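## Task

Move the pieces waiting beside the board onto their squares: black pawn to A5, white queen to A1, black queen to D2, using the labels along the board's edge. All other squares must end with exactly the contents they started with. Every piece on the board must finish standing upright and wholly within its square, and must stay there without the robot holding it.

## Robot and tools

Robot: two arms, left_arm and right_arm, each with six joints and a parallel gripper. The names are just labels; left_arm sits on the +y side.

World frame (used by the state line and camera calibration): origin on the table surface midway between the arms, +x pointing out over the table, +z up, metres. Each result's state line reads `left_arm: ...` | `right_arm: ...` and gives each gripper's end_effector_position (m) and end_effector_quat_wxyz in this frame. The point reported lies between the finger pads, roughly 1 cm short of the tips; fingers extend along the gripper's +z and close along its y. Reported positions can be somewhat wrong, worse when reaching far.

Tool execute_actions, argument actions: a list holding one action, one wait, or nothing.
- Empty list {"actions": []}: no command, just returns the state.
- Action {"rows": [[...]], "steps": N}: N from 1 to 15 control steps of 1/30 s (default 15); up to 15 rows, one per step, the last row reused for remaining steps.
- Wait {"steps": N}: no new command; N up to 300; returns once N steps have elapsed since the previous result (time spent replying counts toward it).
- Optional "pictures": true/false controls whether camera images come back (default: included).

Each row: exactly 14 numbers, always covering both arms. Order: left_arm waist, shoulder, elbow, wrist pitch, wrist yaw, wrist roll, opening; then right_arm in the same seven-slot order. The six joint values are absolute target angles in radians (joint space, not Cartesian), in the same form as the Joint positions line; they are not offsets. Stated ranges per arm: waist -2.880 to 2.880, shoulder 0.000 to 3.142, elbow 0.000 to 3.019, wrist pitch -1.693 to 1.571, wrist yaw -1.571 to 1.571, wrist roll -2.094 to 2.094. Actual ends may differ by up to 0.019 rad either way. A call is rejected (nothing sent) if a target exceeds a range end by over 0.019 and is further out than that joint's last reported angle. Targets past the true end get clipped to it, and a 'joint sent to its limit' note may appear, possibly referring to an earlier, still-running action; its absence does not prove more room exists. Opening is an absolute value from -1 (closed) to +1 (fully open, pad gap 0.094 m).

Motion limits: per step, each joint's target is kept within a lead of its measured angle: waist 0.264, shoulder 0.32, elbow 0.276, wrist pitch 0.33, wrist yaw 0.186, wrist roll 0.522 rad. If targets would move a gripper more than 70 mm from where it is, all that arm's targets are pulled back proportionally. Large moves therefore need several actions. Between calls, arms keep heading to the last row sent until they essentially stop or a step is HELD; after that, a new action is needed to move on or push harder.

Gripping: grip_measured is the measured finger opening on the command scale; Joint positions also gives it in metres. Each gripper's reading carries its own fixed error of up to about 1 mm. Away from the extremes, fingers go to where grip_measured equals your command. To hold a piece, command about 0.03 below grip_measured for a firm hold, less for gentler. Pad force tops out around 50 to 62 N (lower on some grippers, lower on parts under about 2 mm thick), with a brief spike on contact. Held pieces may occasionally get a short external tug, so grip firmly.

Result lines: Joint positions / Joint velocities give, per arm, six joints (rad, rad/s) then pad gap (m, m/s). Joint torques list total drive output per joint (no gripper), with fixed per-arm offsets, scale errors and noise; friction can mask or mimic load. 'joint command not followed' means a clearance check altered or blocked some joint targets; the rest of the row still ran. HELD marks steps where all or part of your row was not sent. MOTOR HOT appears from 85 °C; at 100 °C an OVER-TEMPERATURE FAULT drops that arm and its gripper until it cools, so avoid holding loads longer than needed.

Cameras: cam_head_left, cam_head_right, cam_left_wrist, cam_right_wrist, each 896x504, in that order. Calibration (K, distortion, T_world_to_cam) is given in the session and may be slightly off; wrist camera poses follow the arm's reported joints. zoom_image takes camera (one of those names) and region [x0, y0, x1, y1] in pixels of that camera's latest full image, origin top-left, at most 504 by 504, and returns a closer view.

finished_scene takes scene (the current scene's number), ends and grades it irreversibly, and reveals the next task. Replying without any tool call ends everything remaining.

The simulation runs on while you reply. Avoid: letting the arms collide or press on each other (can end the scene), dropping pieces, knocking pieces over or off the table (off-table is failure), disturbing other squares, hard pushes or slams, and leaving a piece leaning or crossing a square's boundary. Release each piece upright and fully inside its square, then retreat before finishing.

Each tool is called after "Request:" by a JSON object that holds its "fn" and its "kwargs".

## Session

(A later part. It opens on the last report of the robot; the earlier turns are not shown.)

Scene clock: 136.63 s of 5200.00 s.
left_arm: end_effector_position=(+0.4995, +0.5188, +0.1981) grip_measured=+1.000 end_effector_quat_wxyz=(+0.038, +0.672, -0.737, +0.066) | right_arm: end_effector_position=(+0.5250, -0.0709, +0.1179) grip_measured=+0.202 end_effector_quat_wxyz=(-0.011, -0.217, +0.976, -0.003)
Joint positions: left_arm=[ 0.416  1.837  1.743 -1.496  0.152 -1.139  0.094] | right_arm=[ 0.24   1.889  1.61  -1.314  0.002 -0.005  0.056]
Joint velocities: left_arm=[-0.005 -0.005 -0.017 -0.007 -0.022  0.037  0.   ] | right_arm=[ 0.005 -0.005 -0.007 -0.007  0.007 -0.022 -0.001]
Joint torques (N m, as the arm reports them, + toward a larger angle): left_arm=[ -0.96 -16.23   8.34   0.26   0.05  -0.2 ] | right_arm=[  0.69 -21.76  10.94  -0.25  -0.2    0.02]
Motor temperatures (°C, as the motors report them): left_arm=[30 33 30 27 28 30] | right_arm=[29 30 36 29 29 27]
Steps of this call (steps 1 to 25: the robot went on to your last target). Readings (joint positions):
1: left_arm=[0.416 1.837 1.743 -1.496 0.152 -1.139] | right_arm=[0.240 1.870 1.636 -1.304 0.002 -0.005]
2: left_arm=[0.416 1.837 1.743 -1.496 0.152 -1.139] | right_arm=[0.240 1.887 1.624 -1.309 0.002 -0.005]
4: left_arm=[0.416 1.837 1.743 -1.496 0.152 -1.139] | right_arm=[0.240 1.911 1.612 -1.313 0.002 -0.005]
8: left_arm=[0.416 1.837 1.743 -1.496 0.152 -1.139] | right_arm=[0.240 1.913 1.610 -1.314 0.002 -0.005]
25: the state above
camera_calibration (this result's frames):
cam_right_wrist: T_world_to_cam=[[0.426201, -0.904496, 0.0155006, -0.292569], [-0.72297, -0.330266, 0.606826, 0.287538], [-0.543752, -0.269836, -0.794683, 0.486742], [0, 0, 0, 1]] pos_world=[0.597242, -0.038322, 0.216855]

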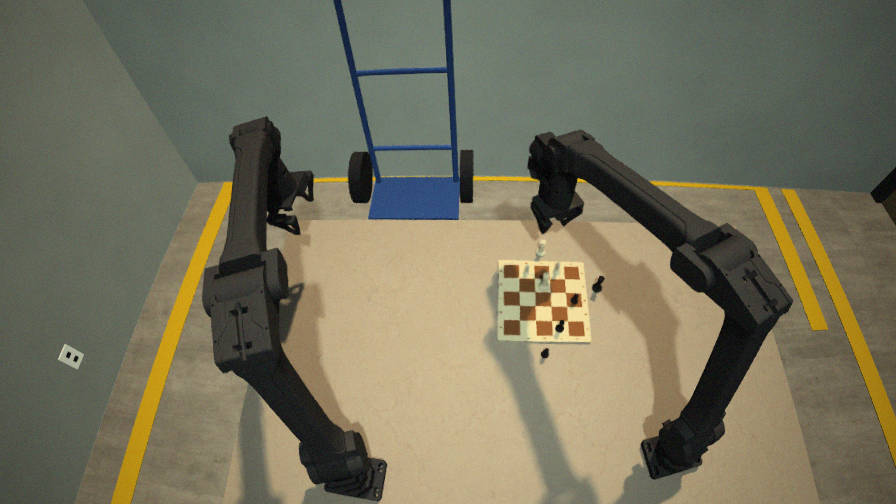

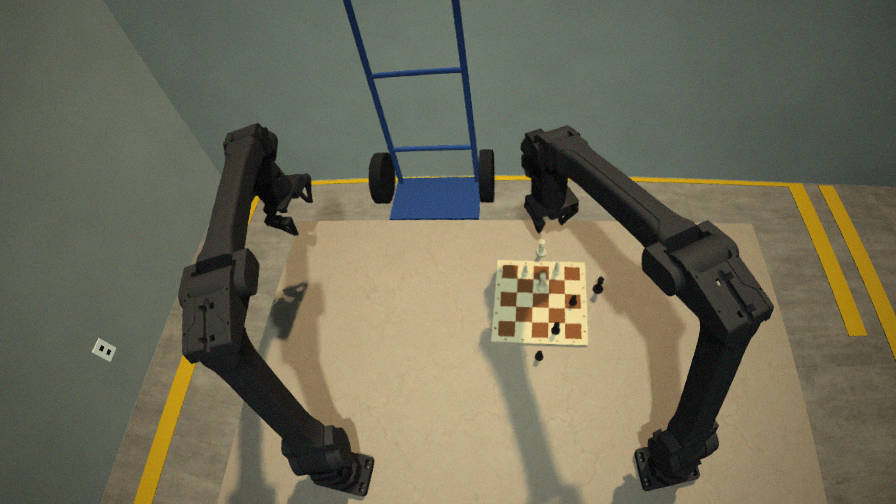

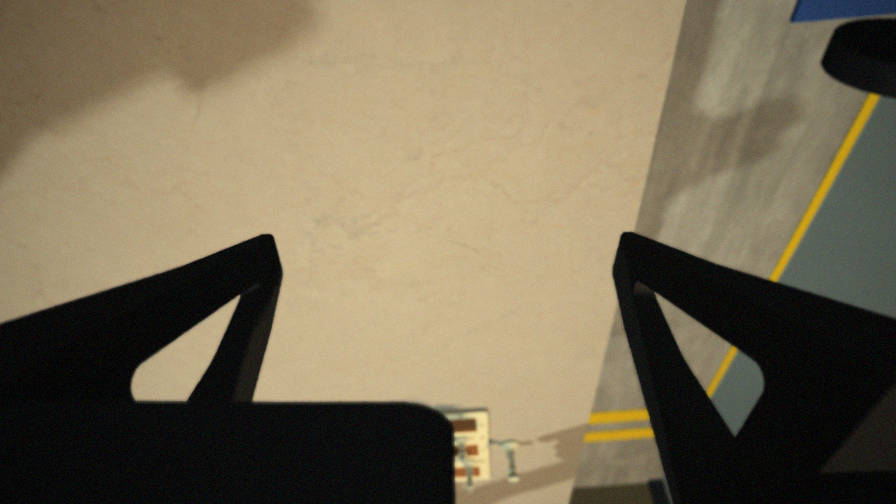

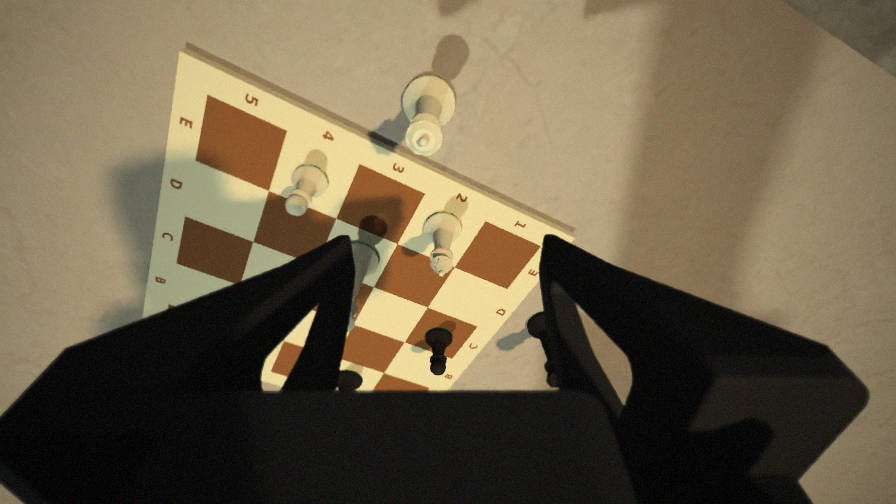

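Request:
{"fn": "execute_actions", "kwargs": {"actions": [{"rows":[[0.416,1.837,1.743,-1.496,0.152,-1.139,1,0.24,1.871,1.637,-1.31,0,0,0.2],[0.416,1.837,1.743,-1.496,0.152,-1.139,1,0.243,1.874,1.634,-1.30,0,0,0.2],[0.416,1.837,1.743,-1.496,0.152,-1.139,1,0.246,1.877,1.63,-1.29,0,0,0.2],[0.416,1.837,1.743,-1.496,0.152,-1.139,1,0.249,1.88,1.627,-1.28,0,0,0.2],[0.416,1.837,1.743,-1.496,0.152,-1.139,1,0.252,1.883,1.624,-1.27,0,0,0.2],[0.416,1.837,1.743,-1.496,0.152,-1.139,1,0.255,1.886,1.62,-1.26,0,0,0.2],[0.416,1.837,1.743,-1.496,0.152,-1.139,1,0.258,1.889,1.617,-1.25,0,0,0.2],[0.416,1.837,1.743,-1.496,0.152,-1.139,1,0.26,1.892,1.614,-1.24,0,0,0.2],[0.416,1.837,1.743,-1.496,0.152,-1.139,1,0.26,1.895,1.61,-1.23,0,0,0.2],[0.416,1.837,1.743,-1.496,0.152,-1.139,1,0.26,1.898,1.607,-1.22,0,0,0.2],[0.416,1.837,1.743,-1.496,0.152,-1.139,1,0.26,1.901,1.604,-1.21,0,0,0.2],[0.416,1.837,1.743,-1.496,0.152,-1.139,1,0.26,1.904,1.6,-1.205,0,0,0.2],[0.416,1.837,1.743,-1.496,0.152,-1.139,1,0.26,1.908,1.596,-1.2,0,0,0.2]],"steps":15}], "pictures": false}}

Request:
{"fn": "execute_actions", "kwargs": {"actions": [{"steps":20}]}}

Scene clock: 158.63 s of 5200.00 s.
left_arm: end_effector_position=(+0.4995, +0.5188, +0.1981) grip_measured=+1.000 end_effector_quat_wxyz=(+0.038, +0.672, -0.737, +0.066) | right_arm: end_effector_position=(+0.5386, -0.0545, +0.1116) grip_measured=+0.202 end_effector_quat_wxyz=(+0.029, -0.225, +0.974, +0.006)
Joint positions: left_arm=[ 0.416  1.837  1.743 -1.496  0.152 -1.139  0.094] | right_arm=[ 0.255  1.892  1.596 -1.215  0.002 -0.005  0.056]
Joint velocities: left_arm=[-0.005  0.005 -0.012 -0.017 -0.007  0.007  0.   ] | right_arm=[ 0.024  0.034 -0.066  0.037 -0.037 -0.022 -0.002]
Joint torques (N m, as the arm reports them, + toward a larger angle): left_arm=[ -0.81 -16.38   8.18   0.45   0.05  -0.25] | right_arm=[  1.21 -18.18   9.17   0.42  -0.17   0.02]
Motor temperatures (°C, as the motors report them): left_arm=[30 33 31 27 28 30] | right_arm=[29 31 36 29 29 27]
Steps of this call (steps 1 to 15: the robot went on to your last target; steps 16 to 90: nothing new was sent; then 18.50 s passed at rest; steps 91 to 105: all 15 steps of this action). Readings (joint positions):
91: left_arm=[0.416 1.837 1.743 -1.496 0.152 -1.139] | right_arm=[0.240 1.889 1.610 -1.314 0.002 -0.005]
92: left_arm=[0.416 1.837 1.743 -1.496 0.152 -1.139] | right_arm=[0.240 1.889 1.610 -1.314 0.002 -0.005]
94: left_arm=[0.416 1.837 1.743 -1.496 0.152 -1.139] | right_arm=[0.240 1.889 1.610 -1.305 0.002 -0.005]
98: left_arm=[0.416 1.837 1.743 -1.496 0.152 -1.139] | right_arm=[0.243 1.889 1.610 -1.270 0.002 -0.005]
105: the state above

Scene clock: 159.30 s of 5200.00 s.
left_arm: end_effector_position=(+0.4995, +0.5188, +0.1981) grip_measured=+1.000 end_effector_quat_wxyz=(+0.038, +0.672, -0.737, +0.066) | right_arm: end_effector_position=(+0.5369, -0.0548, +0.1033) grip_measured=+0.202 end_effector_quat_wxyz=(+0.023, -0.225, +0.974, +0.004)
Joint positions: left_arm=[ 0.416  1.837  1.743 -1.496  0.152 -1.139  0.094] | right_arm=[ 0.256  1.902  1.59  -1.212  0.002 -0.005  0.056]
Joint velocities: left_arm=[-0.005 -0.015 -0.012  0.007 -0.11  -0.007  0.   ] | right_arm=[-0.005  0.005 -0.007  0.017 -0.051 -0.051 -0.   ]
Joint torques (N m, as the arm reports them, + toward a larger angle): left_arm=[ -0.91 -16.44   8.08   0.32   0.02  -0.22] | right_arm=[  1.28 -19.04   9.24   0.62  -0.19   0.06]
Motor temperatures (°C, as the motors report them): left_arm=[30 33 31 27 28 30] | right_arm=[29 31 36 29 29 27]
Steps of this call (steps 1 to 20: the robot went on to your last target). Readings (joint positions):
1: left_arm=[0.416 1.837 1.743 -1.496 0.152 -1.139] | right_arm=[0.256 1.893 1.594 -1.214 0.002 -0.005]
2: left_arm=[0.416 1.837 1.743 -1.496 0.152 -1.139] | right_arm=[0.256 1.895 1.592 -1.213 0.002 -0.005]
4: left_arm=[0.416 1.837 1.743 -1.496 0.152 -1.139] | right_arm=[0.256 1.899 1.591 -1.213 0.002 -0.005]
8: left_arm=[0.416 1.837 1.743 -1.496 0.152 -1.139] | right_arm=[0.256 1.902 1.590 -1.212 0.002 -0.005]
20: the state above
camera_calibration (this result's frames):
cam_right_wrist: T_world_to_cam=[[0.440007, -0.897853, 0.0159402, -0.289979], [-0.753263, -0.359369, 0.550862, 0.330755], [-0.488865, -0.25439, -0.834444, 0.461485], [0, 0, 0, 1]] pos_world=[0.602342, -0.0240983, 0.207506]

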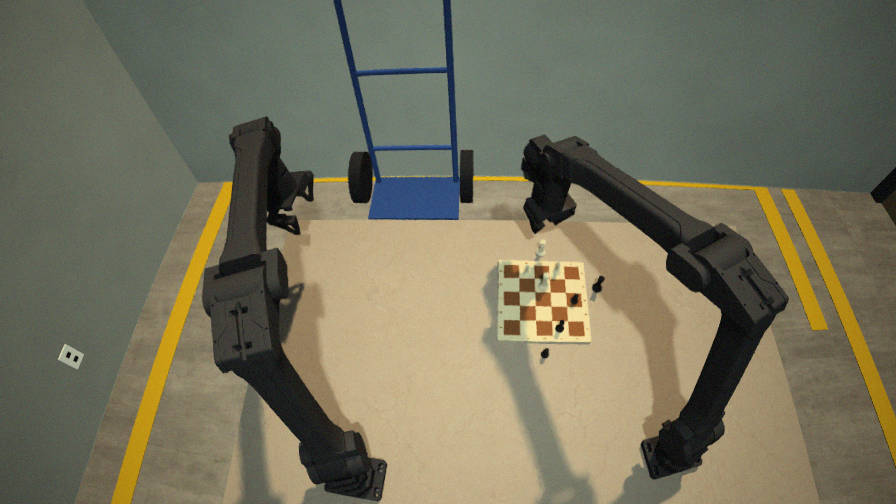

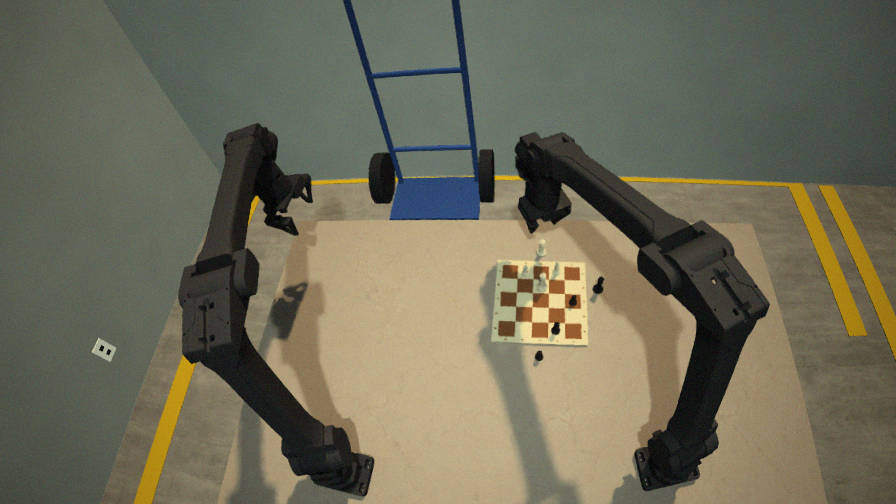

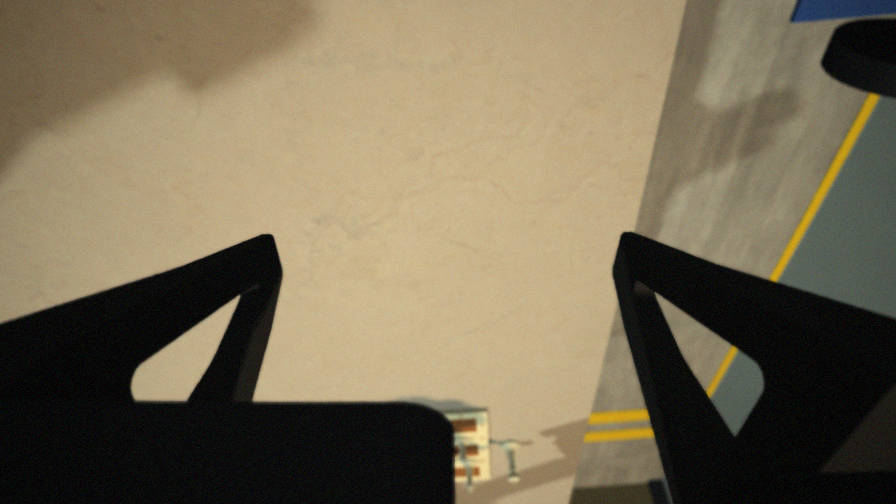

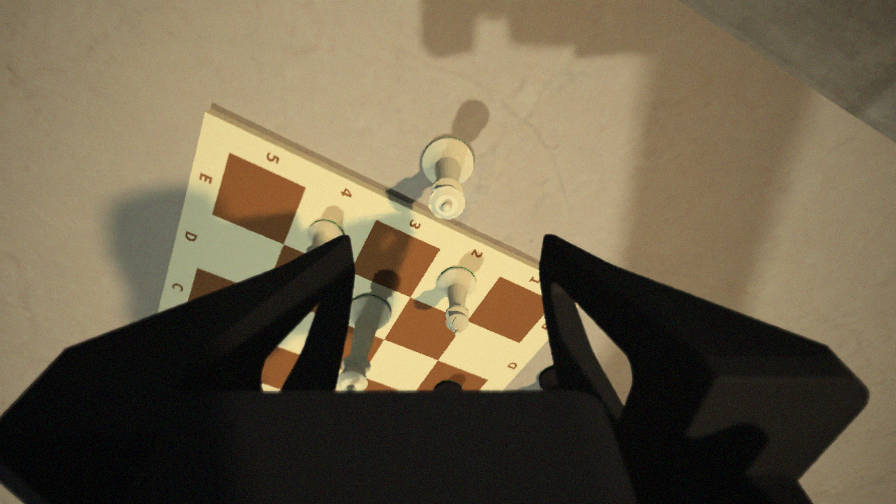

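Request:
{"fn": "execute_actions", "kwargs": {"actions": [{"rows":[[0.416,1.837,1.743,-1.496,0.152,-1.139,1,0.26,1.914,1.59,-1.2,0,0,0.2],[0.416,1.837,1.743,-1.496,0.152,-1.139,1,0.26,1.919,1.585,-1.2,0,0,0.2],[0.416,1.837,1.743,-1.496,0.152,-1.139,1,0.26,1.924,1.58,-1.2,0,0,0.2],[0.416,1.837,1.743,-1.496,0.152,-1.139,1,0.26,1.929,1.575,-1.2,0,0,0.2],[0.416,1.837,1.743,-1.496,0.152,-1.139,1,0.26,1.934,1.57,-1.2,0,0,0.2],[0.416,1.837,1.743,-1.496,0.152,-1.139,1,0.26,1.939,1.565,-1.195,0,0,0.2],[0.416,1.837,1.743,-1.496,0.152,-1.139,1,0.26,1.944,1.56,-1.187,0,0,0.2],[0.416,1.837,1.743,-1.496,0.152,-1.139,1,0.26,1.949,1.555,-1.178,0,0,0.2],[0.416,1.837,1.743,-1.496,0.152,-1.139,1,0.26,1.954,1.55,-1.168,0,0,0.2],[0.416,1.837,1.743,-1.496,0.152,-1.139,1,0.26,1.958,1.545,-1.158,0,0,0.2],[0.416,1.837,1.743,-1.496,0.152,-1.139,1,0.26,1.962,1.541,-1.148,0,0,0.2],[0.416,1.837,1.743,-1.496,0.152,-1.139,1,0.26,1.965,1.537,-1.138,0,0,0.2],[0.416,1.837,1.743,-1.496,0.152,-1.139,1,0.26,1.968,1.534,-1.128,0,0,0.2],[0.416,1.837,1.743,-1.496,0.152,-1.139,1,0.26,1.970,1.531,-1.12,0,0,0.2],[0.416,1.837,1.743,-1.496,0.152,-1.139,1,0.26,1.972,1.529,-1.113,0,0,0.2]],"steps":15}], "pictures": false}}

Request:
{"fn": "execute_actions", "kwargs": {"actions": [{"steps":20}]}}

Scene clock: 180.70 s of 5200.00 s.
left_arm: end_effector_position=(+0.4995, +0.5188, +0.1981) grip_measured=+1.000 end_effector_quat_wxyz=(+0.038, +0.672, -0.737, +0.066) | right_arm: end_effector_position=(+0.5278, -0.0592, +0.0466) grip_measured=+0.202 end_effector_quat_wxyz=(-0.003, -0.225, +0.974, -0.002)
Joint positions: left_arm=[ 0.416  1.837  1.743 -1.496  0.152 -1.139  0.094] | right_arm=[ 0.256  1.964  1.527 -1.14   0.002 -0.005  0.056]
Joint velocities: left_arm=[-0.005 -0.005 -0.002 -0.027 -0.037 -0.007  0.   ] | right_arm=[-0.015  0.181 -0.105  0.222 -0.037 -0.007  0.   ]
Joint torques (N m, as the arm reports them, + toward a larger angle): left_arm=[ -0.68 -16.49   8.27   0.44   0.04  -0.21] | right_arm=[  1.64 -19.74   8.97   0.33  -0.18   0.01]
Motor temperatures (°C, as the motors report them): left_arm=[30 34 31 27 28 30] | right_arm=[29 31 35 29 29 27]
Steps of this call (steps 1 to 15: the robot went on to your last target; steps 16 to 90: nothing new was sent; then 17.90 s passed at rest; steps 91 to 105: all 15 steps of this action). Readings (joint positions):
91: left_arm=[0.416 1.837 1.743 -1.496 0.152 -1.139] | right_arm=[0.256 1.902 1.589 -1.212 0.002 -0.005]
92: left_arm=[0.416 1.837 1.743 -1.496 0.152 -1.139] | right_arm=[0.256 1.902 1.588 -1.212 0.002 -0.005]
94: left_arm=[0.416 1.837 1.743 -1.496 0.152 -1.139] | right_arm=[0.256 1.904 1.583 -1.211 0.002 -0.005]
98: left_arm=[0.416 1.837 1.743 -1.496 0.152 -1.139] | right_arm=[0.256 1.916 1.564 -1.202 0.002 -0.005]
105: the state above

Scene clock: 181.37 s of 5200.00 s.
left_arm: end_effector_position=(+0.4995, +0.5188, +0.1981) grip_measured=+1.000 end_effector_quat_wxyz=(+0.038, +0.672, -0.737, +0.066) | right_arm: end_effector_position=(+0.5269, -0.0597, +0.0351) grip_measured=+0.202 end_effector_quat_wxyz=(-0.007, -0.225, +0.974, -0.002)
Joint positions: left_arm=[ 0.416  1.837  1.743 -1.496  0.152 -1.139  0.094] | right_arm=[ 0.256  1.98   1.518 -1.124  0.002 -0.005  0.056]
Joint velocities: left_arm=[-0.005 -0.005  0.002 -0.002  0.007 -0.037  0.   ] | right_arm=[-0.015 -0.005  0.007 -0.017  0.022  0.022 -0.001]
Joint torques (N m, as the arm reports them, + toward a larger angle): left_arm=[  0.24 -15.86   8.16   0.46   0.02  -0.2 ] | right_arm=[  1.26 -20.22   9.31   0.48  -0.2    0.04]
Motor temperatures (°C, as the motors report them): left_arm=[30 34 31 27 28 30] | right_arm=[29 31 35 29 29 27]
Steps of this call (steps 1 to 20: the robot went on to your last target). Readings (joint positions):
1: left_arm=[0.416 1.837 1.743 -1.496 0.152 -1.139] | right_arm=[0.256 1.970 1.523 -1.134 0.002 -0.005]
2: left_arm=[0.416 1.837 1.743 -1.496 0.152 -1.139] | right_arm=[0.256 1.974 1.521 -1.130 0.002 -0.005]
4: left_arm=[0.416 1.837 1.743 -1.496 0.152 -1.139] | right_arm=[0.256 1.979 1.518 -1.127 0.002 -0.005]
8: left_arm=[0.416 1.837 1.743 -1.496 0.152 -1.139] | right_arm=[0.256 1.980 1.518 -1.125 0.002 -0.005]
20: the state above
camera_calibration (this result's frames):
cam_right_wrist: T_world_to_cam=[[0.440873, -0.897435, 0.0155531, -0.289244], [-0.721604, -0.344083, 0.600745, 0.341533], [-0.533777, -0.276075, -0.79929, 0.419548], [0, 0, 0, 1]] pos_world=[0.597917, -0.0262346, 0.134665]

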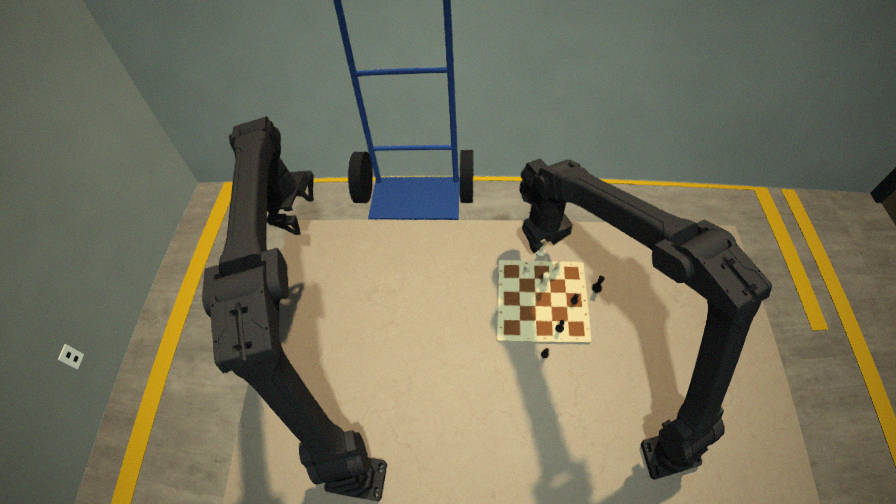

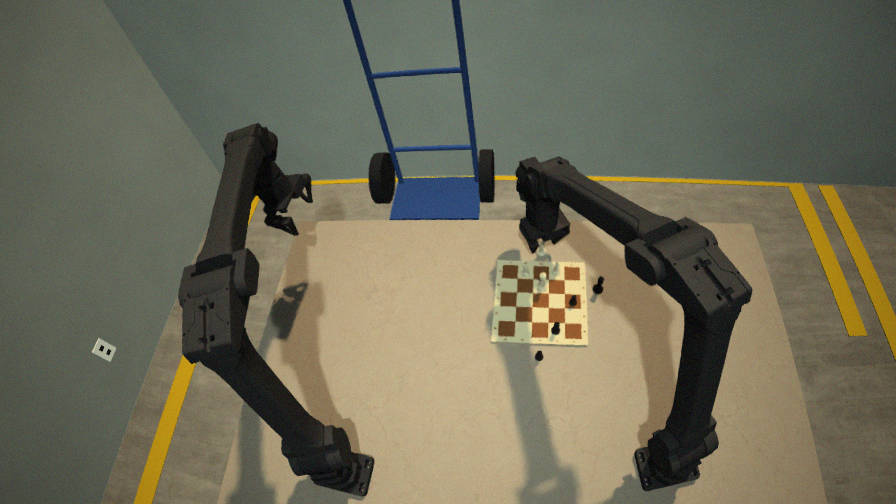

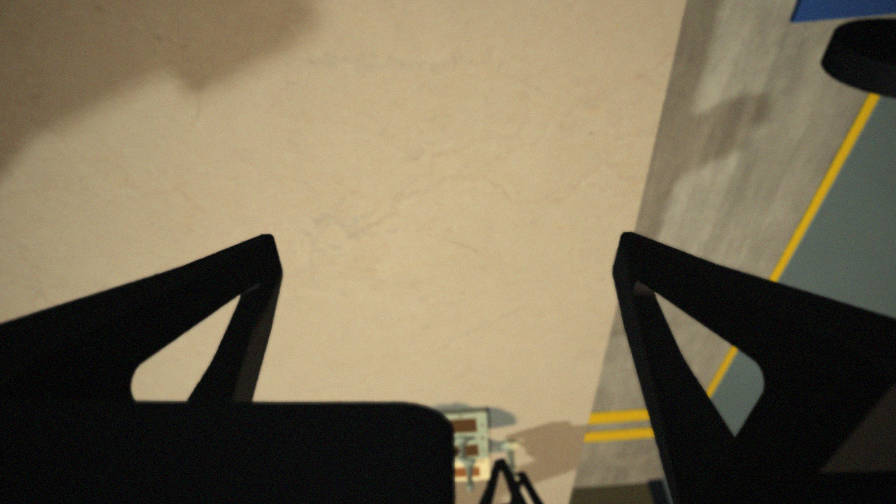

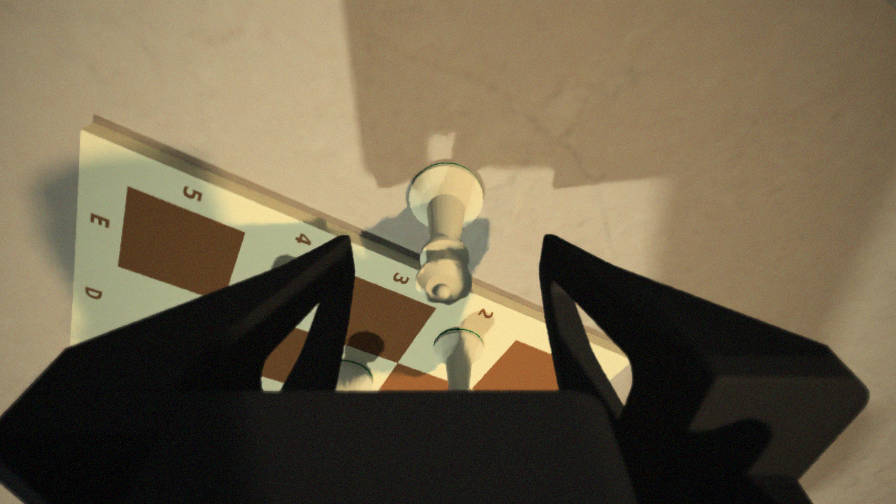

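Request:
{"fn": "execute_actions", "kwargs": {"actions": [{"rows":[[0.416,1.837,1.743,-1.496,0.152,-1.139,1,0.26,1.972,1.529,-1.113,0,0,0.0],[0.416,1.837,1.743,-1.496,0.152,-1.139,1,0.26,1.972,1.529,-1.113,0,0,-0.2],[0.416,1.837,1.743,-1.496,0.152,-1.139,1,0.26,1.972,1.529,-1.113,0,0,-0.35],[0.416,1.837,1.743,-1.496,0.152,-1.139,1,0.26,1.972,1.529,-1.113,0,0,-0.45],[0.416,1.837,1.743,-1.496,0.152,-1.139,1,0.26,1.972,1.529,-1.113,0,0,-0.5],[0.416,1.837,1.743,-1.496,0.152,-1.139,1,0.26,1.972,1.529,-1.113,0,0,-0.54],[0.416,1.837,1.743,-1.496,0.152,-1.139,1,0.26,1.972,1.529,-1.113,0,0,-0.57],[0.416,1.837,1.743,-1.496,0.152,-1.139,1,0.26,1.972,1.529,-1.113,0,0,-0.6],[0.416,1.837,1.743,-1.496,0.152,-1.139,1,0.26,1.972,1.529,-1.113,0,0,-0.62],[0.416,1.837,1.743,-1.496,0.152,-1.139,1,0.26,1.972,1.529,-1.113,0,0,-0.64],[0.416,1.837,1.743,-1.496,0.152,-1.139,1,0.26,1.972,1.529,-1.113,0,0,-0.66],[0.416,1.837,1.743,-1.496,0.152,-1.139,1,0.26,1.972,1.529,-1.113,0,0,-0.68],[0.416,1.837,1.743,-1.496,0.152,-1.139,1,0.26,1.972,1.529,-1.113,0,0,-0.7]],"steps":15}], "pictures": false}}

Request:
{"fn": "execute_actions", "kwargs": {"actions": [{"steps":10}]}}

Scene clock: 208.23 s of 5200.00 s.
left_arm: end_effector_position=(+0.4995, +0.5188, +0.1981) grip_measured=+1.000 end_effector_quat_wxyz=(+0.038, +0.672, -0.737, +0.066) | right_arm: end_effector_position=(+0.5269, -0.0597, +0.0351) grip_measured=-0.697 end_effector_quat_wxyz=(-0.007, -0.225, +0.974, -0.002)
Joint positions: left_arm=[ 0.416  1.837  1.743 -1.496  0.152 -1.139  0.094] | right_arm=[ 0.256  1.98   1.518 -1.124  0.002 -0.005  0.014]
Joint velocities: left_arm=[ 0.005 -0.005 -0.017 -0.017 -0.022 -0.022  0.   ] | right_arm=[-0.005 -0.005  0.002 -0.002 -0.022  0.066  0.   ]
Joint torques (N m, as the arm reports them, + toward a larger angle): left_arm=[ -0.78 -16.08   8.39   0.38   0.05  -0.2 ] | right_arm=[  0.95 -20.48   8.99   0.29  -0.2    0.01]
Motor temperatures (°C, as the motors report them): left_arm=[30 34 31 27 28 30] | right_arm=[29 32 34 29 29 27]
Steps of this call (steps 1 to 15: the robot went on to your last target; steps 16 to 90: nothing new was sent; then 23.37 s passed at rest; steps 91 to 105: all 15 steps of this action). Readings (joint positions):
91: left_arm=[0.416 1.837 1.743 -1.496 0.152 -1.139] | right_arm=[0.256 1.980 1.518 -1.124 0.002 -0.005]
92: left_arm=[0.416 1.837 1.743 -1.496 0.152 -1.139] | right_arm=[0.256 1.980 1.518 -1.124 0.002 -0.005]
94: left_arm=[0.416 1.837 1.743 -1.496 0.152 -1.139] | right_arm=[0.256 1.980 1.518 -1.124 0.002 -0.005]
98: left_arm=[0.416 1.837 1.743 -1.496 0.152 -1.139] | right_arm=[0.256 1.980 1.518 -1.124 0.002 -0.005]
105: the state above

Scene clock: 208.57 s of 5200.00 s.
left_arm: end_effector_position=(+0.4995, +0.5188, +0.1981) grip_measured=+1.000 end_effector_quat_wxyz=(+0.038, +0.672, -0.737, +0.066) | right_arm: end_effector_position=(+0.5269, -0.0597, +0.0351) grip_measured=-0.698 end_effector_quat_wxyz=(-0.007, -0.225, +0.974, -0.002)
Joint positions: left_arm=[ 0.416  1.837  1.743 -1.496  0.152 -1.139  0.094] | right_arm=[ 0.256  1.98   1.518 -1.124  0.002 -0.005  0.014]
Joint velocities: left_arm=[ 0.005  0.005  0.002 -0.017  0.007 -0.007  0.   ] | right_arm=[ 0.005 -0.015 -0.012 -0.007 -0.081 -0.037  0.   ]
Joint torques (N m, as the arm reports them, + toward a larger angle): left_arm=[ -1.12 -15.96   8.22   0.42   0.05  -0.2 ] | right_arm=[  1.85 -20.27   9.12   0.31  -0.13   0.  ]
Motor temperatures (°C, as the motors report them): left_arm=[30 34 31 27 28 30] | right_arm=[29 32 34 29 29 27]
Steps of this call (steps 1 to 10: the robot went on to your last target). Readings (joint positions):
1: left_arm=[0.416 1.837 1.743 -1.496 0.152 -1.139] | right_arm=[0.256 1.980 1.518 -1.124 0.002 -0.005]
2: left_arm=[0.416 1.837 1.743 -1.496 0.152 -1.139] | right_arm=[0.256 1.980 1.518 -1.124 0.002 -0.005]
4: left_arm=[0.416 1.837 1.743 -1.496 0.152 -1.139] | right_arm=[0.256 1.980 1.518 -1.124 0.002 -0.005]
8: left_arm=[0.416 1.837 1.743 -1.496 0.152 -1.139] | right_arm=[0.256 1.980 1.518 -1.124 0.002 -0.005]
10: the state above
camera_calibration (this result's frames):
cam_right_wrist: T_world_to_cam=[[0.440873, -0.897435, 0.0155531, -0.289244], [-0.721604, -0.344083, 0.600745, 0.341533], [-0.533777, -0.276075, -0.79929, 0.419548], [0, 0, 0, 1]] pos_world=[0.597917, -0.0262346, 0.134665]

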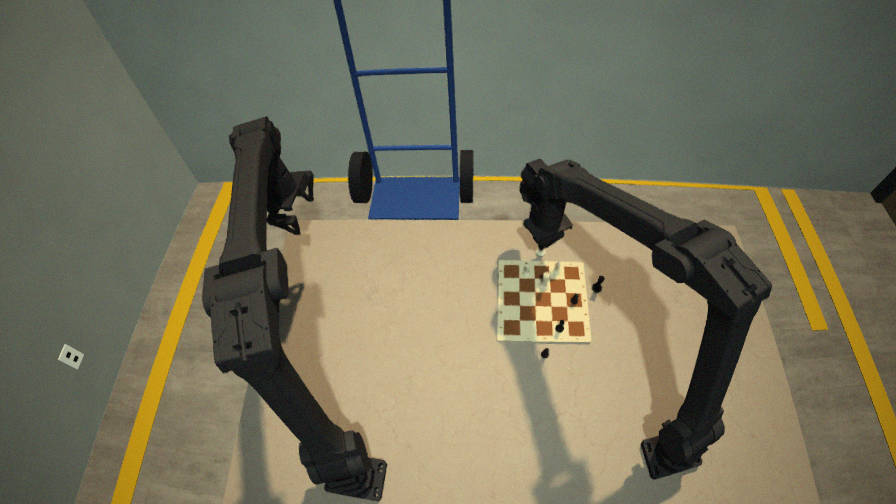

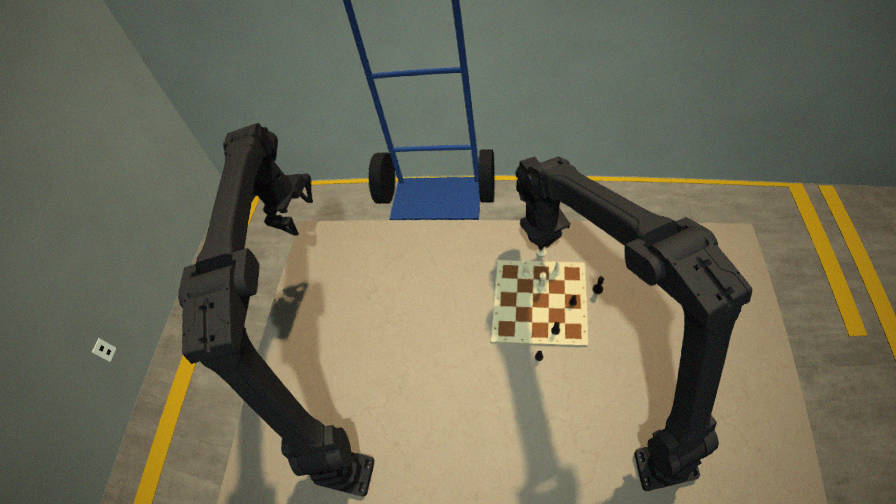

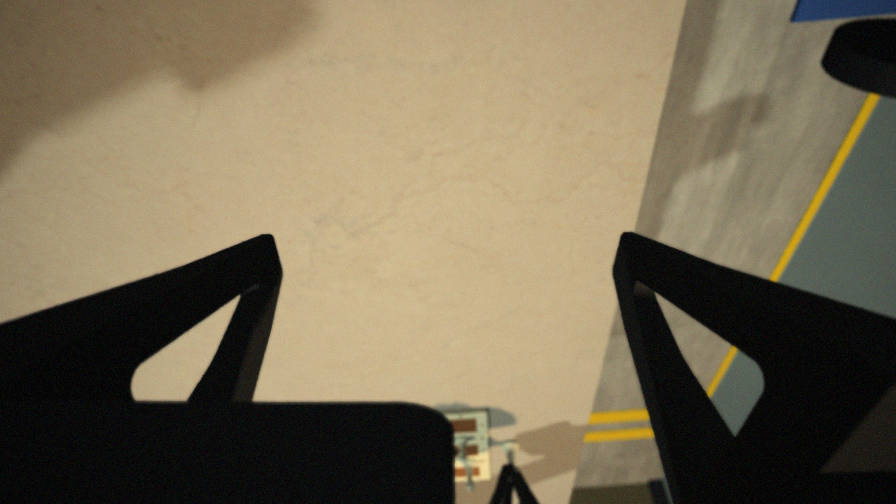

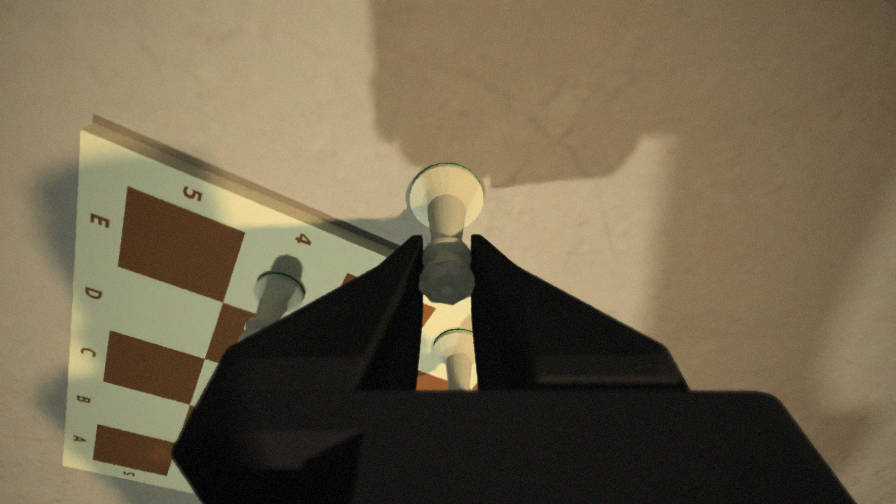

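Request:
{"fn": "execute_actions", "kwargs": {"actions": [{"rows":[[0.416,1.837,1.743,-1.496,0.152,-1.139,1,0.26,1.972,1.529,-1.113,0,0,-0.71],[0.416,1.837,1.743,-1.496,0.152,-1.139,1,0.26,1.972,1.529,-1.113,0,0,-0.72],[0.416,1.837,1.743,-1.496,0.152,-1.139,1,0.26,1.972,1.529,-1.113,0,0,-0.73],[0.416,1.837,1.743,-1.496,0.152,-1.139,1,0.26,1.972,1.529,-1.113,0,0,-0.74]],"steps":12}], "pictures": false}}

Request:
{"fn": "zoom_image", "kwargs": {"camera": "cam_head_right", "region": [490, 200, 610, 300]}}

Scene clock: 216.00 s of 5200.00 s.
left_arm: end_effector_position=(+0.4995, +0.5188, +0.1981) grip_measured=+1.000 end_effector_quat_wxyz=(+0.038, +0.672, -0.737, +0.066) | right_arm: end_effector_position=(+0.5269, -0.0597, +0.0351) grip_measured=-0.731 end_effector_quat_wxyz=(-0.007, -0.225, +0.974, -0.002)
Joint positions: left_arm=[ 0.416  1.837  1.743 -1.496  0.152 -1.139  0.094] | right_arm=[ 0.256  1.98   1.518 -1.124  0.002 -0.005  0.013]
Joint velocities: left_arm=[-0.005  0.005  0.002  0.002  0.007  0.022  0.   ] | right_arm=[-0.005 -0.015 -0.002  0.007  0.007 -0.037  0.001]
Joint torques (N m, as the arm reports them, + toward a larger angle): left_arm=[ -0.36 -15.55   8.28   0.48   0.04  -0.17] | right_arm=[  1.43 -20.78   9.22   0.39  -0.16   0.  ]
Motor temperatures (°C, as the motors report them): left_arm=[30 34 31 27 28 30] | right_arm=[29 32 34 29 29 27]
Steps of this call (steps 1 to 15: the robot went on to your last target; steps 16 to 90: nothing new was sent; then 4.03 s passed at rest; steps 91 to 102: all 12 steps of this action). Readings (joint positions):
91: left_arm=[0.416 1.837 1.743 -1.496 0.152 -1.139] | right_arm=[0.256 1.980 1.518 -1.124 0.002 -0.005]
92: left_arm=[0.416 1.837 1.743 -1.496 0.152 -1.139] | right_arm=[0.256 1.980 1.518 -1.124 0.002 -0.005]
94: left_arm=[0.416 1.837 1.743 -1.496 0.152 -1.139] | right_arm=[0.256 1.980 1.518 -1.124 0.002 -0.005]
98: left_arm=[0.416 1.837 1.743 -1.496 0.152 -1.139] | right_arm=[0.256 1.980 1.518 -1.124 0.002 -0.005]
102: the state above

Region (490, 200, 610, 300) of cam_head_right's 896x504 image, scaled by 4.200, with more detail than that image has.

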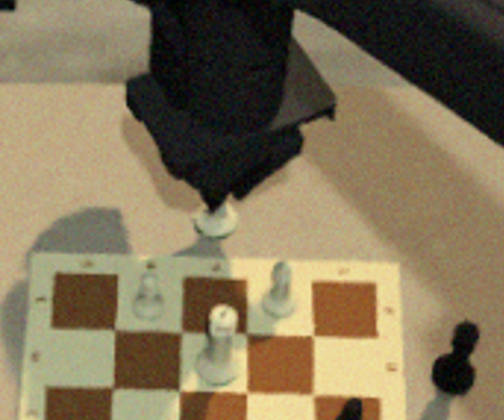

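Request:
{"fn": "execute_actions", "kwargs": {"actions": [{"rows":[[0.416,1.837,1.743,-1.496,0.152,-1.139,1,0.26,1.965,1.54,-1.12,0,0,-0.755],[0.416,1.837,1.743,-1.496,0.152,-1.139,1,0.26,1.96,1.55,-1.125,0,0,-0.77]],"steps":8}], "pictures": false}}

Request:
{"fn": "execute_actions", "kwargs": {"actions": [{"rows":[[0.416,1.837,1.743,-1.496,0.152,-1.139,1,0.26,1.955,1.558,-1.13,0,0,-0.77],[0.416,1.837,1.743,-1.496,0.152,-1.139,1,0.26,1.948,1.566,-1.14,0,0,-0.77],[0.416,1.837,1.743,-1.496,0.152,-1.139,1,0.26,1.94,1.576,-1.153,0,0,-0.77],[0.416,1.837,1.743,-1.496,0.152,-1.139,1,0.26,1.931,1.587,-1.17,0,0,-0.77],[0.416,1.837,1.743,-1.496,0.152,-1.139,1,0.26,1.922,1.598,-1.19,0,0,-0.77],[0.416,1.837,1.743,-1.496,0.152,-1.139,1,0.26,1.913,1.61,-1.21,0,0,-0.77],[0.416,1.837,1.743,-1.496,0.152,-1.139,1,0.26,1.904,1.622,-1.23,0,0,-0.77],[0.416,1.837,1.743,-1.496,0.152,-1.139,1,0.26,1.895,1.634,-1.25,0,0,-0.77],[0.416,1.837,1.743,-1.496,0.152,-1.139,1,0.26,1.886,1.646,-1.27,0,0,-0.77],[0.416,1.837,1.743,-1.496,0.152,-1.139,1,0.26,1.878,1.658,-1.29,0,0,-0.77],[0.416,1.837,1.743,-1.496,0.152,-1.139,1,0.26,1.871,1.67,-1.31,0,0,-0.77],[0.416,1.837,1.743,-1.496,0.152,-1.139,1,0.26,1.864,1.681,-1.33,0,0,-0.77],[0.416,1.837,1.743,-1.496,0.152,-1.139,1,0.26,1.858,1.691,-1.348,0,0,-0.77],[0.416,1.837,1.743,-1.496,0.152,-1.139,1,0.26,1.853,1.699,-1.363,0,0,-0.77],[0.416,1.837,1.743,-1.496,0.152,-1.139,1,0.26,1.85,1.705,-1.375,0,0,-0.77]],"steps":15}], "pictures": false}}

Request:
{"fn": "execute_actions", "kwargs": {"actions": [{"steps":15}]}}

Scene clock: 239.33 s of 5200.00 s.
left_arm: end_effector_position=(+0.4995, +0.5188, +0.1981) grip_measured=+1.000 end_effector_quat_wxyz=(+0.038, +0.672, -0.737, +0.066) | right_arm: end_effector_position=(+0.5269, -0.0597, +0.0351) grip_measured=-0.752 end_effector_quat_wxyz=(-0.007, -0.225, +0.974, -0.002)
Joint positions: left_arm=[ 0.416  1.837  1.743 -1.496  0.152 -1.139  0.094] | right_arm=[ 0.256  1.98   1.518 -1.124  0.002 -0.005  0.012]
Joint velocities: left_arm=[ 0.005 -0.005 -0.007 -0.007  0.066  0.037  0.   ] | right_arm=[-0.024 -0.005  0.017  0.007 -0.081 -0.022 -0.002]
Joint torques (N m, as the arm reports them, + toward a larger angle): left_arm=[ -0.82 -15.72   8.2    0.22   0.08  -0.2 ] | right_arm=[  0.77 -21.26  10.63   0.    -0.2   -0.04]
Motor temperatures (°C, as the motors report them): left_arm=[30 34 31 27 28 30] | right_arm=[29 32 35 29 29 27]
Steps of this call (steps 1 to 15: the robot went on to your last target; steps 16 to 90: nothing new was sent; then 20.07 s passed at rest; steps 91 to 98: all 8 steps of this action). Readings (joint positions):
91: left_arm=[0.416 1.837 1.743 -1.496 0.152 -1.139] | right_arm=[0.256 1.980 1.518 -1.124 0.002 -0.005]
92: left_arm=[0.416 1.837 1.743 -1.496 0.152 -1.139] | right_arm=[0.256 1.980 1.518 -1.124 0.002 -0.005]
94: left_arm=[0.416 1.837 1.743 -1.496 0.152 -1.139] | right_arm=[0.256 1.980 1.518 -1.124 0.002 -0.005]
98: the state above

Scene clock: 239.83 s of 5200.00 s.
left_arm: end_effector_position=(+0.4995, +0.5188, +0.1981) grip_measured=+1.000 end_effector_quat_wxyz=(+0.038, +0.672, -0.737, +0.066) | right_arm: end_effector_position=(+0.5193, -0.0633, +0.1086) grip_measured=-0.752 end_effector_quat_wxyz=(-0.025, -0.225, +0.974, -0.006)
Joint positions: left_arm=[ 0.416  1.837  1.743 -1.496  0.152 -1.139  0.094] | right_arm=[ 0.256  1.909  1.615 -1.327  0.002 -0.005  0.012]
Joint velocities: left_arm=[ 0.015  0.005 -0.002  0.007 -0.022  0.022  0.   ] | right_arm=[-0.005 -0.288  0.369 -0.515  0.066 -0.007  0.   ]
Joint torques (N m, as the arm reports them, + toward a larger angle): left_arm=[ -0.8  -15.92   8.29   0.36   0.03  -0.23] | right_arm=[  0.97 -23.21  13.1   -0.22  -0.17  -0.02]
Motor temperatures (°C, as the motors report them): left_arm=[30 34 31 27 28 30] | right_arm=[29 32 35 29 29 27]
Steps of this call (steps 1 to 15: all 15 steps of this action). Readings (joint positions):
1: left_arm=[0.416 1.837 1.743 -1.496 0.152 -1.139] | right_arm=[0.256 1.980 1.518 -1.124 0.002 -0.005]
2: left_arm=[0.416 1.837 1.743 -1.496 0.152 -1.139] | right_arm=[0.256 1.980 1.518 -1.126 0.002 -0.005]
4: left_arm=[0.416 1.837 1.743 -1.496 0.152 -1.139] | right_arm=[0.256 1.978 1.520 -1.140 0.002 -0.005]
8: left_arm=[0.416 1.837 1.743 -1.496 0.152 -1.139] | right_arm=[0.256 1.967 1.542 -1.204 0.002 -0.005]
15: the state above

Scene clock: 240.33 s of 5200.00 s.
left_arm: end_effector_position=(+0.4995, +0.5188, +0.1981) grip_measured=+1.000 end_effector_quat_wxyz=(+0.038, +0.672, -0.737, +0.066) | right_arm: end_effector_position=(+0.5255, -0.0604, +0.1599) grip_measured=-0.752 end_effector_quat_wxyz=(+0.010, -0.225, +0.974, +0.001)
Joint positions: left_arm=[ 0.416  1.837  1.743 -1.496  0.152 -1.139  0.094] | right_arm=[ 0.256  1.849  1.664 -1.366  0.002 -0.005  0.012]
Joint velocities: left_arm=[-0.005  0.005 -0.007 -0.002  0.022  0.022  0.   ] | right_arm=[-0.005 -0.005  0.007 -0.017 -0.022  0.022 -0.   ]
Joint torques (N m, as the arm reports them, + toward a larger angle): left_arm=[ -0.22 -16.18   8.3    0.27   0.02  -0.22] | right_arm=[  2.2  -18.1   12.08  -0.2   -0.15   0.01]
Motor temperatures (°C, as the motors report them): left_arm=[30 34 31 27 28 30] | right_arm=[29 32 35 29 29 27]
Steps of this call (steps 1 to 15: the robot went on to your last target). Readings (joint positions):
1: left_arm=[0.416 1.837 1.743 -1.496 0.152 -1.139] | right_arm=[0.256 1.899 1.627 -1.342 0.002 -0.005]
2: left_arm=[0.416 1.837 1.743 -1.496 0.152 -1.139] | right_arm=[0.256 1.889 1.638 -1.352 0.002 -0.005]
4: left_arm=[0.416 1.837 1.743 -1.496 0.152 -1.139] | right_arm=[0.256 1.870 1.653 -1.361 0.002 -0.005]
8: left_arm=[0.416 1.837 1.743 -1.496 0.152 -1.139] | right_arm=[0.256 1.849 1.664 -1.365 0.002 -0.005]
15: the state above
camera_calibration (this result's frames):
cam_right_wrist: T_world_to_cam=[[0.440389, -0.897669, 0.0157781, -0.29097], [-0.73975, -0.352845, 0.572949, 0.278693], [-0.508751, -0.263992, -0.819439, 0.509165], [0, 0, 0, 1]] pos_world=[0.593341, -0.0284439, 0.262144]

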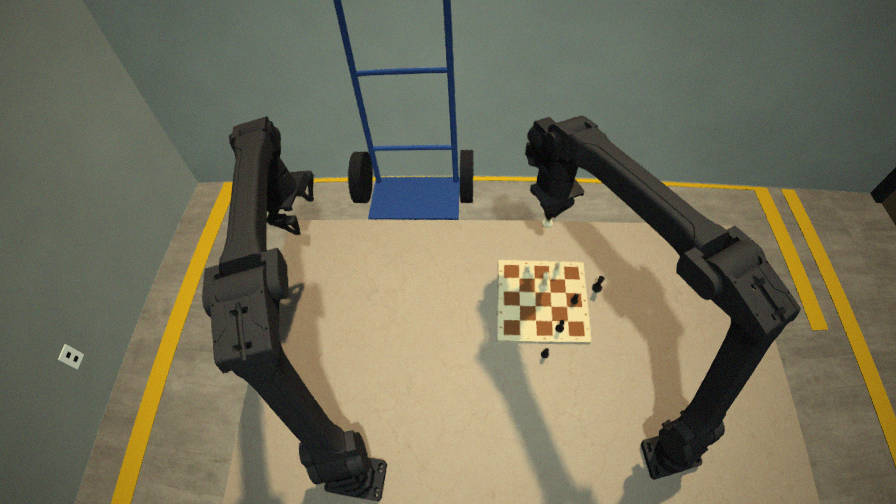

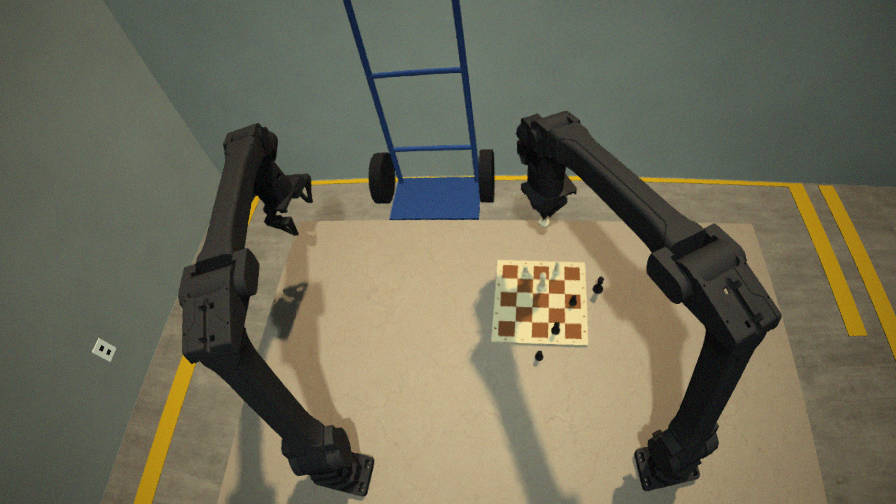

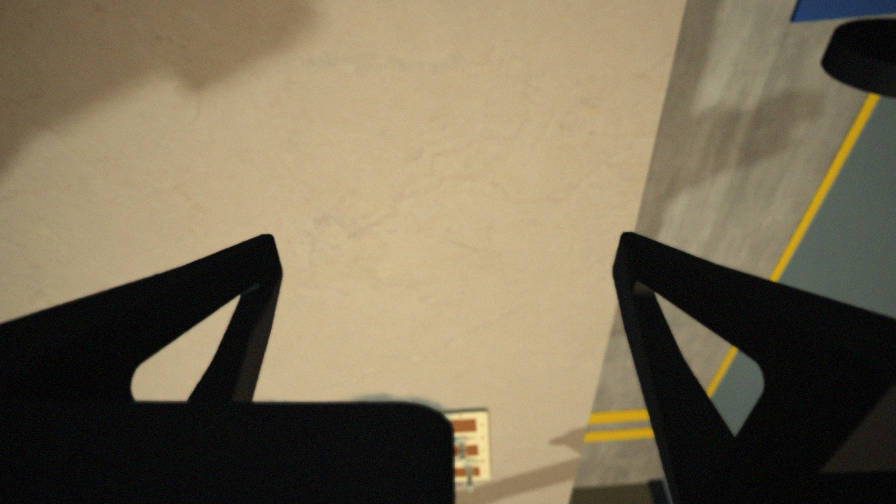

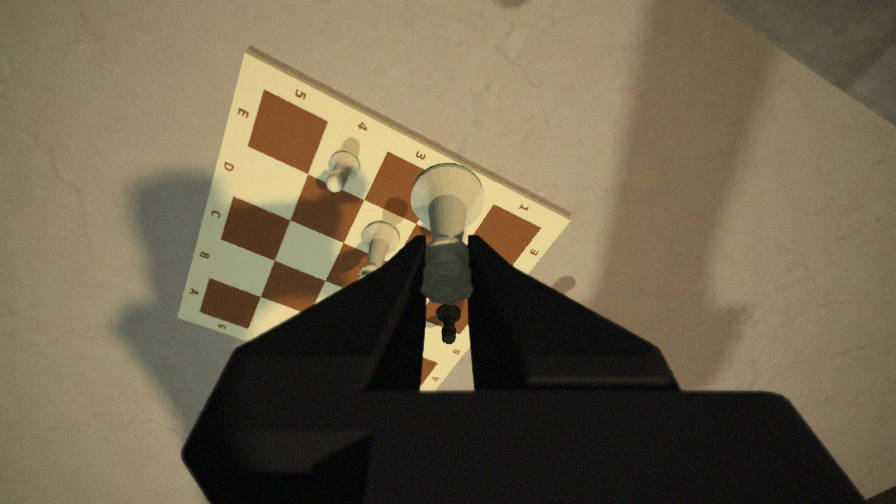

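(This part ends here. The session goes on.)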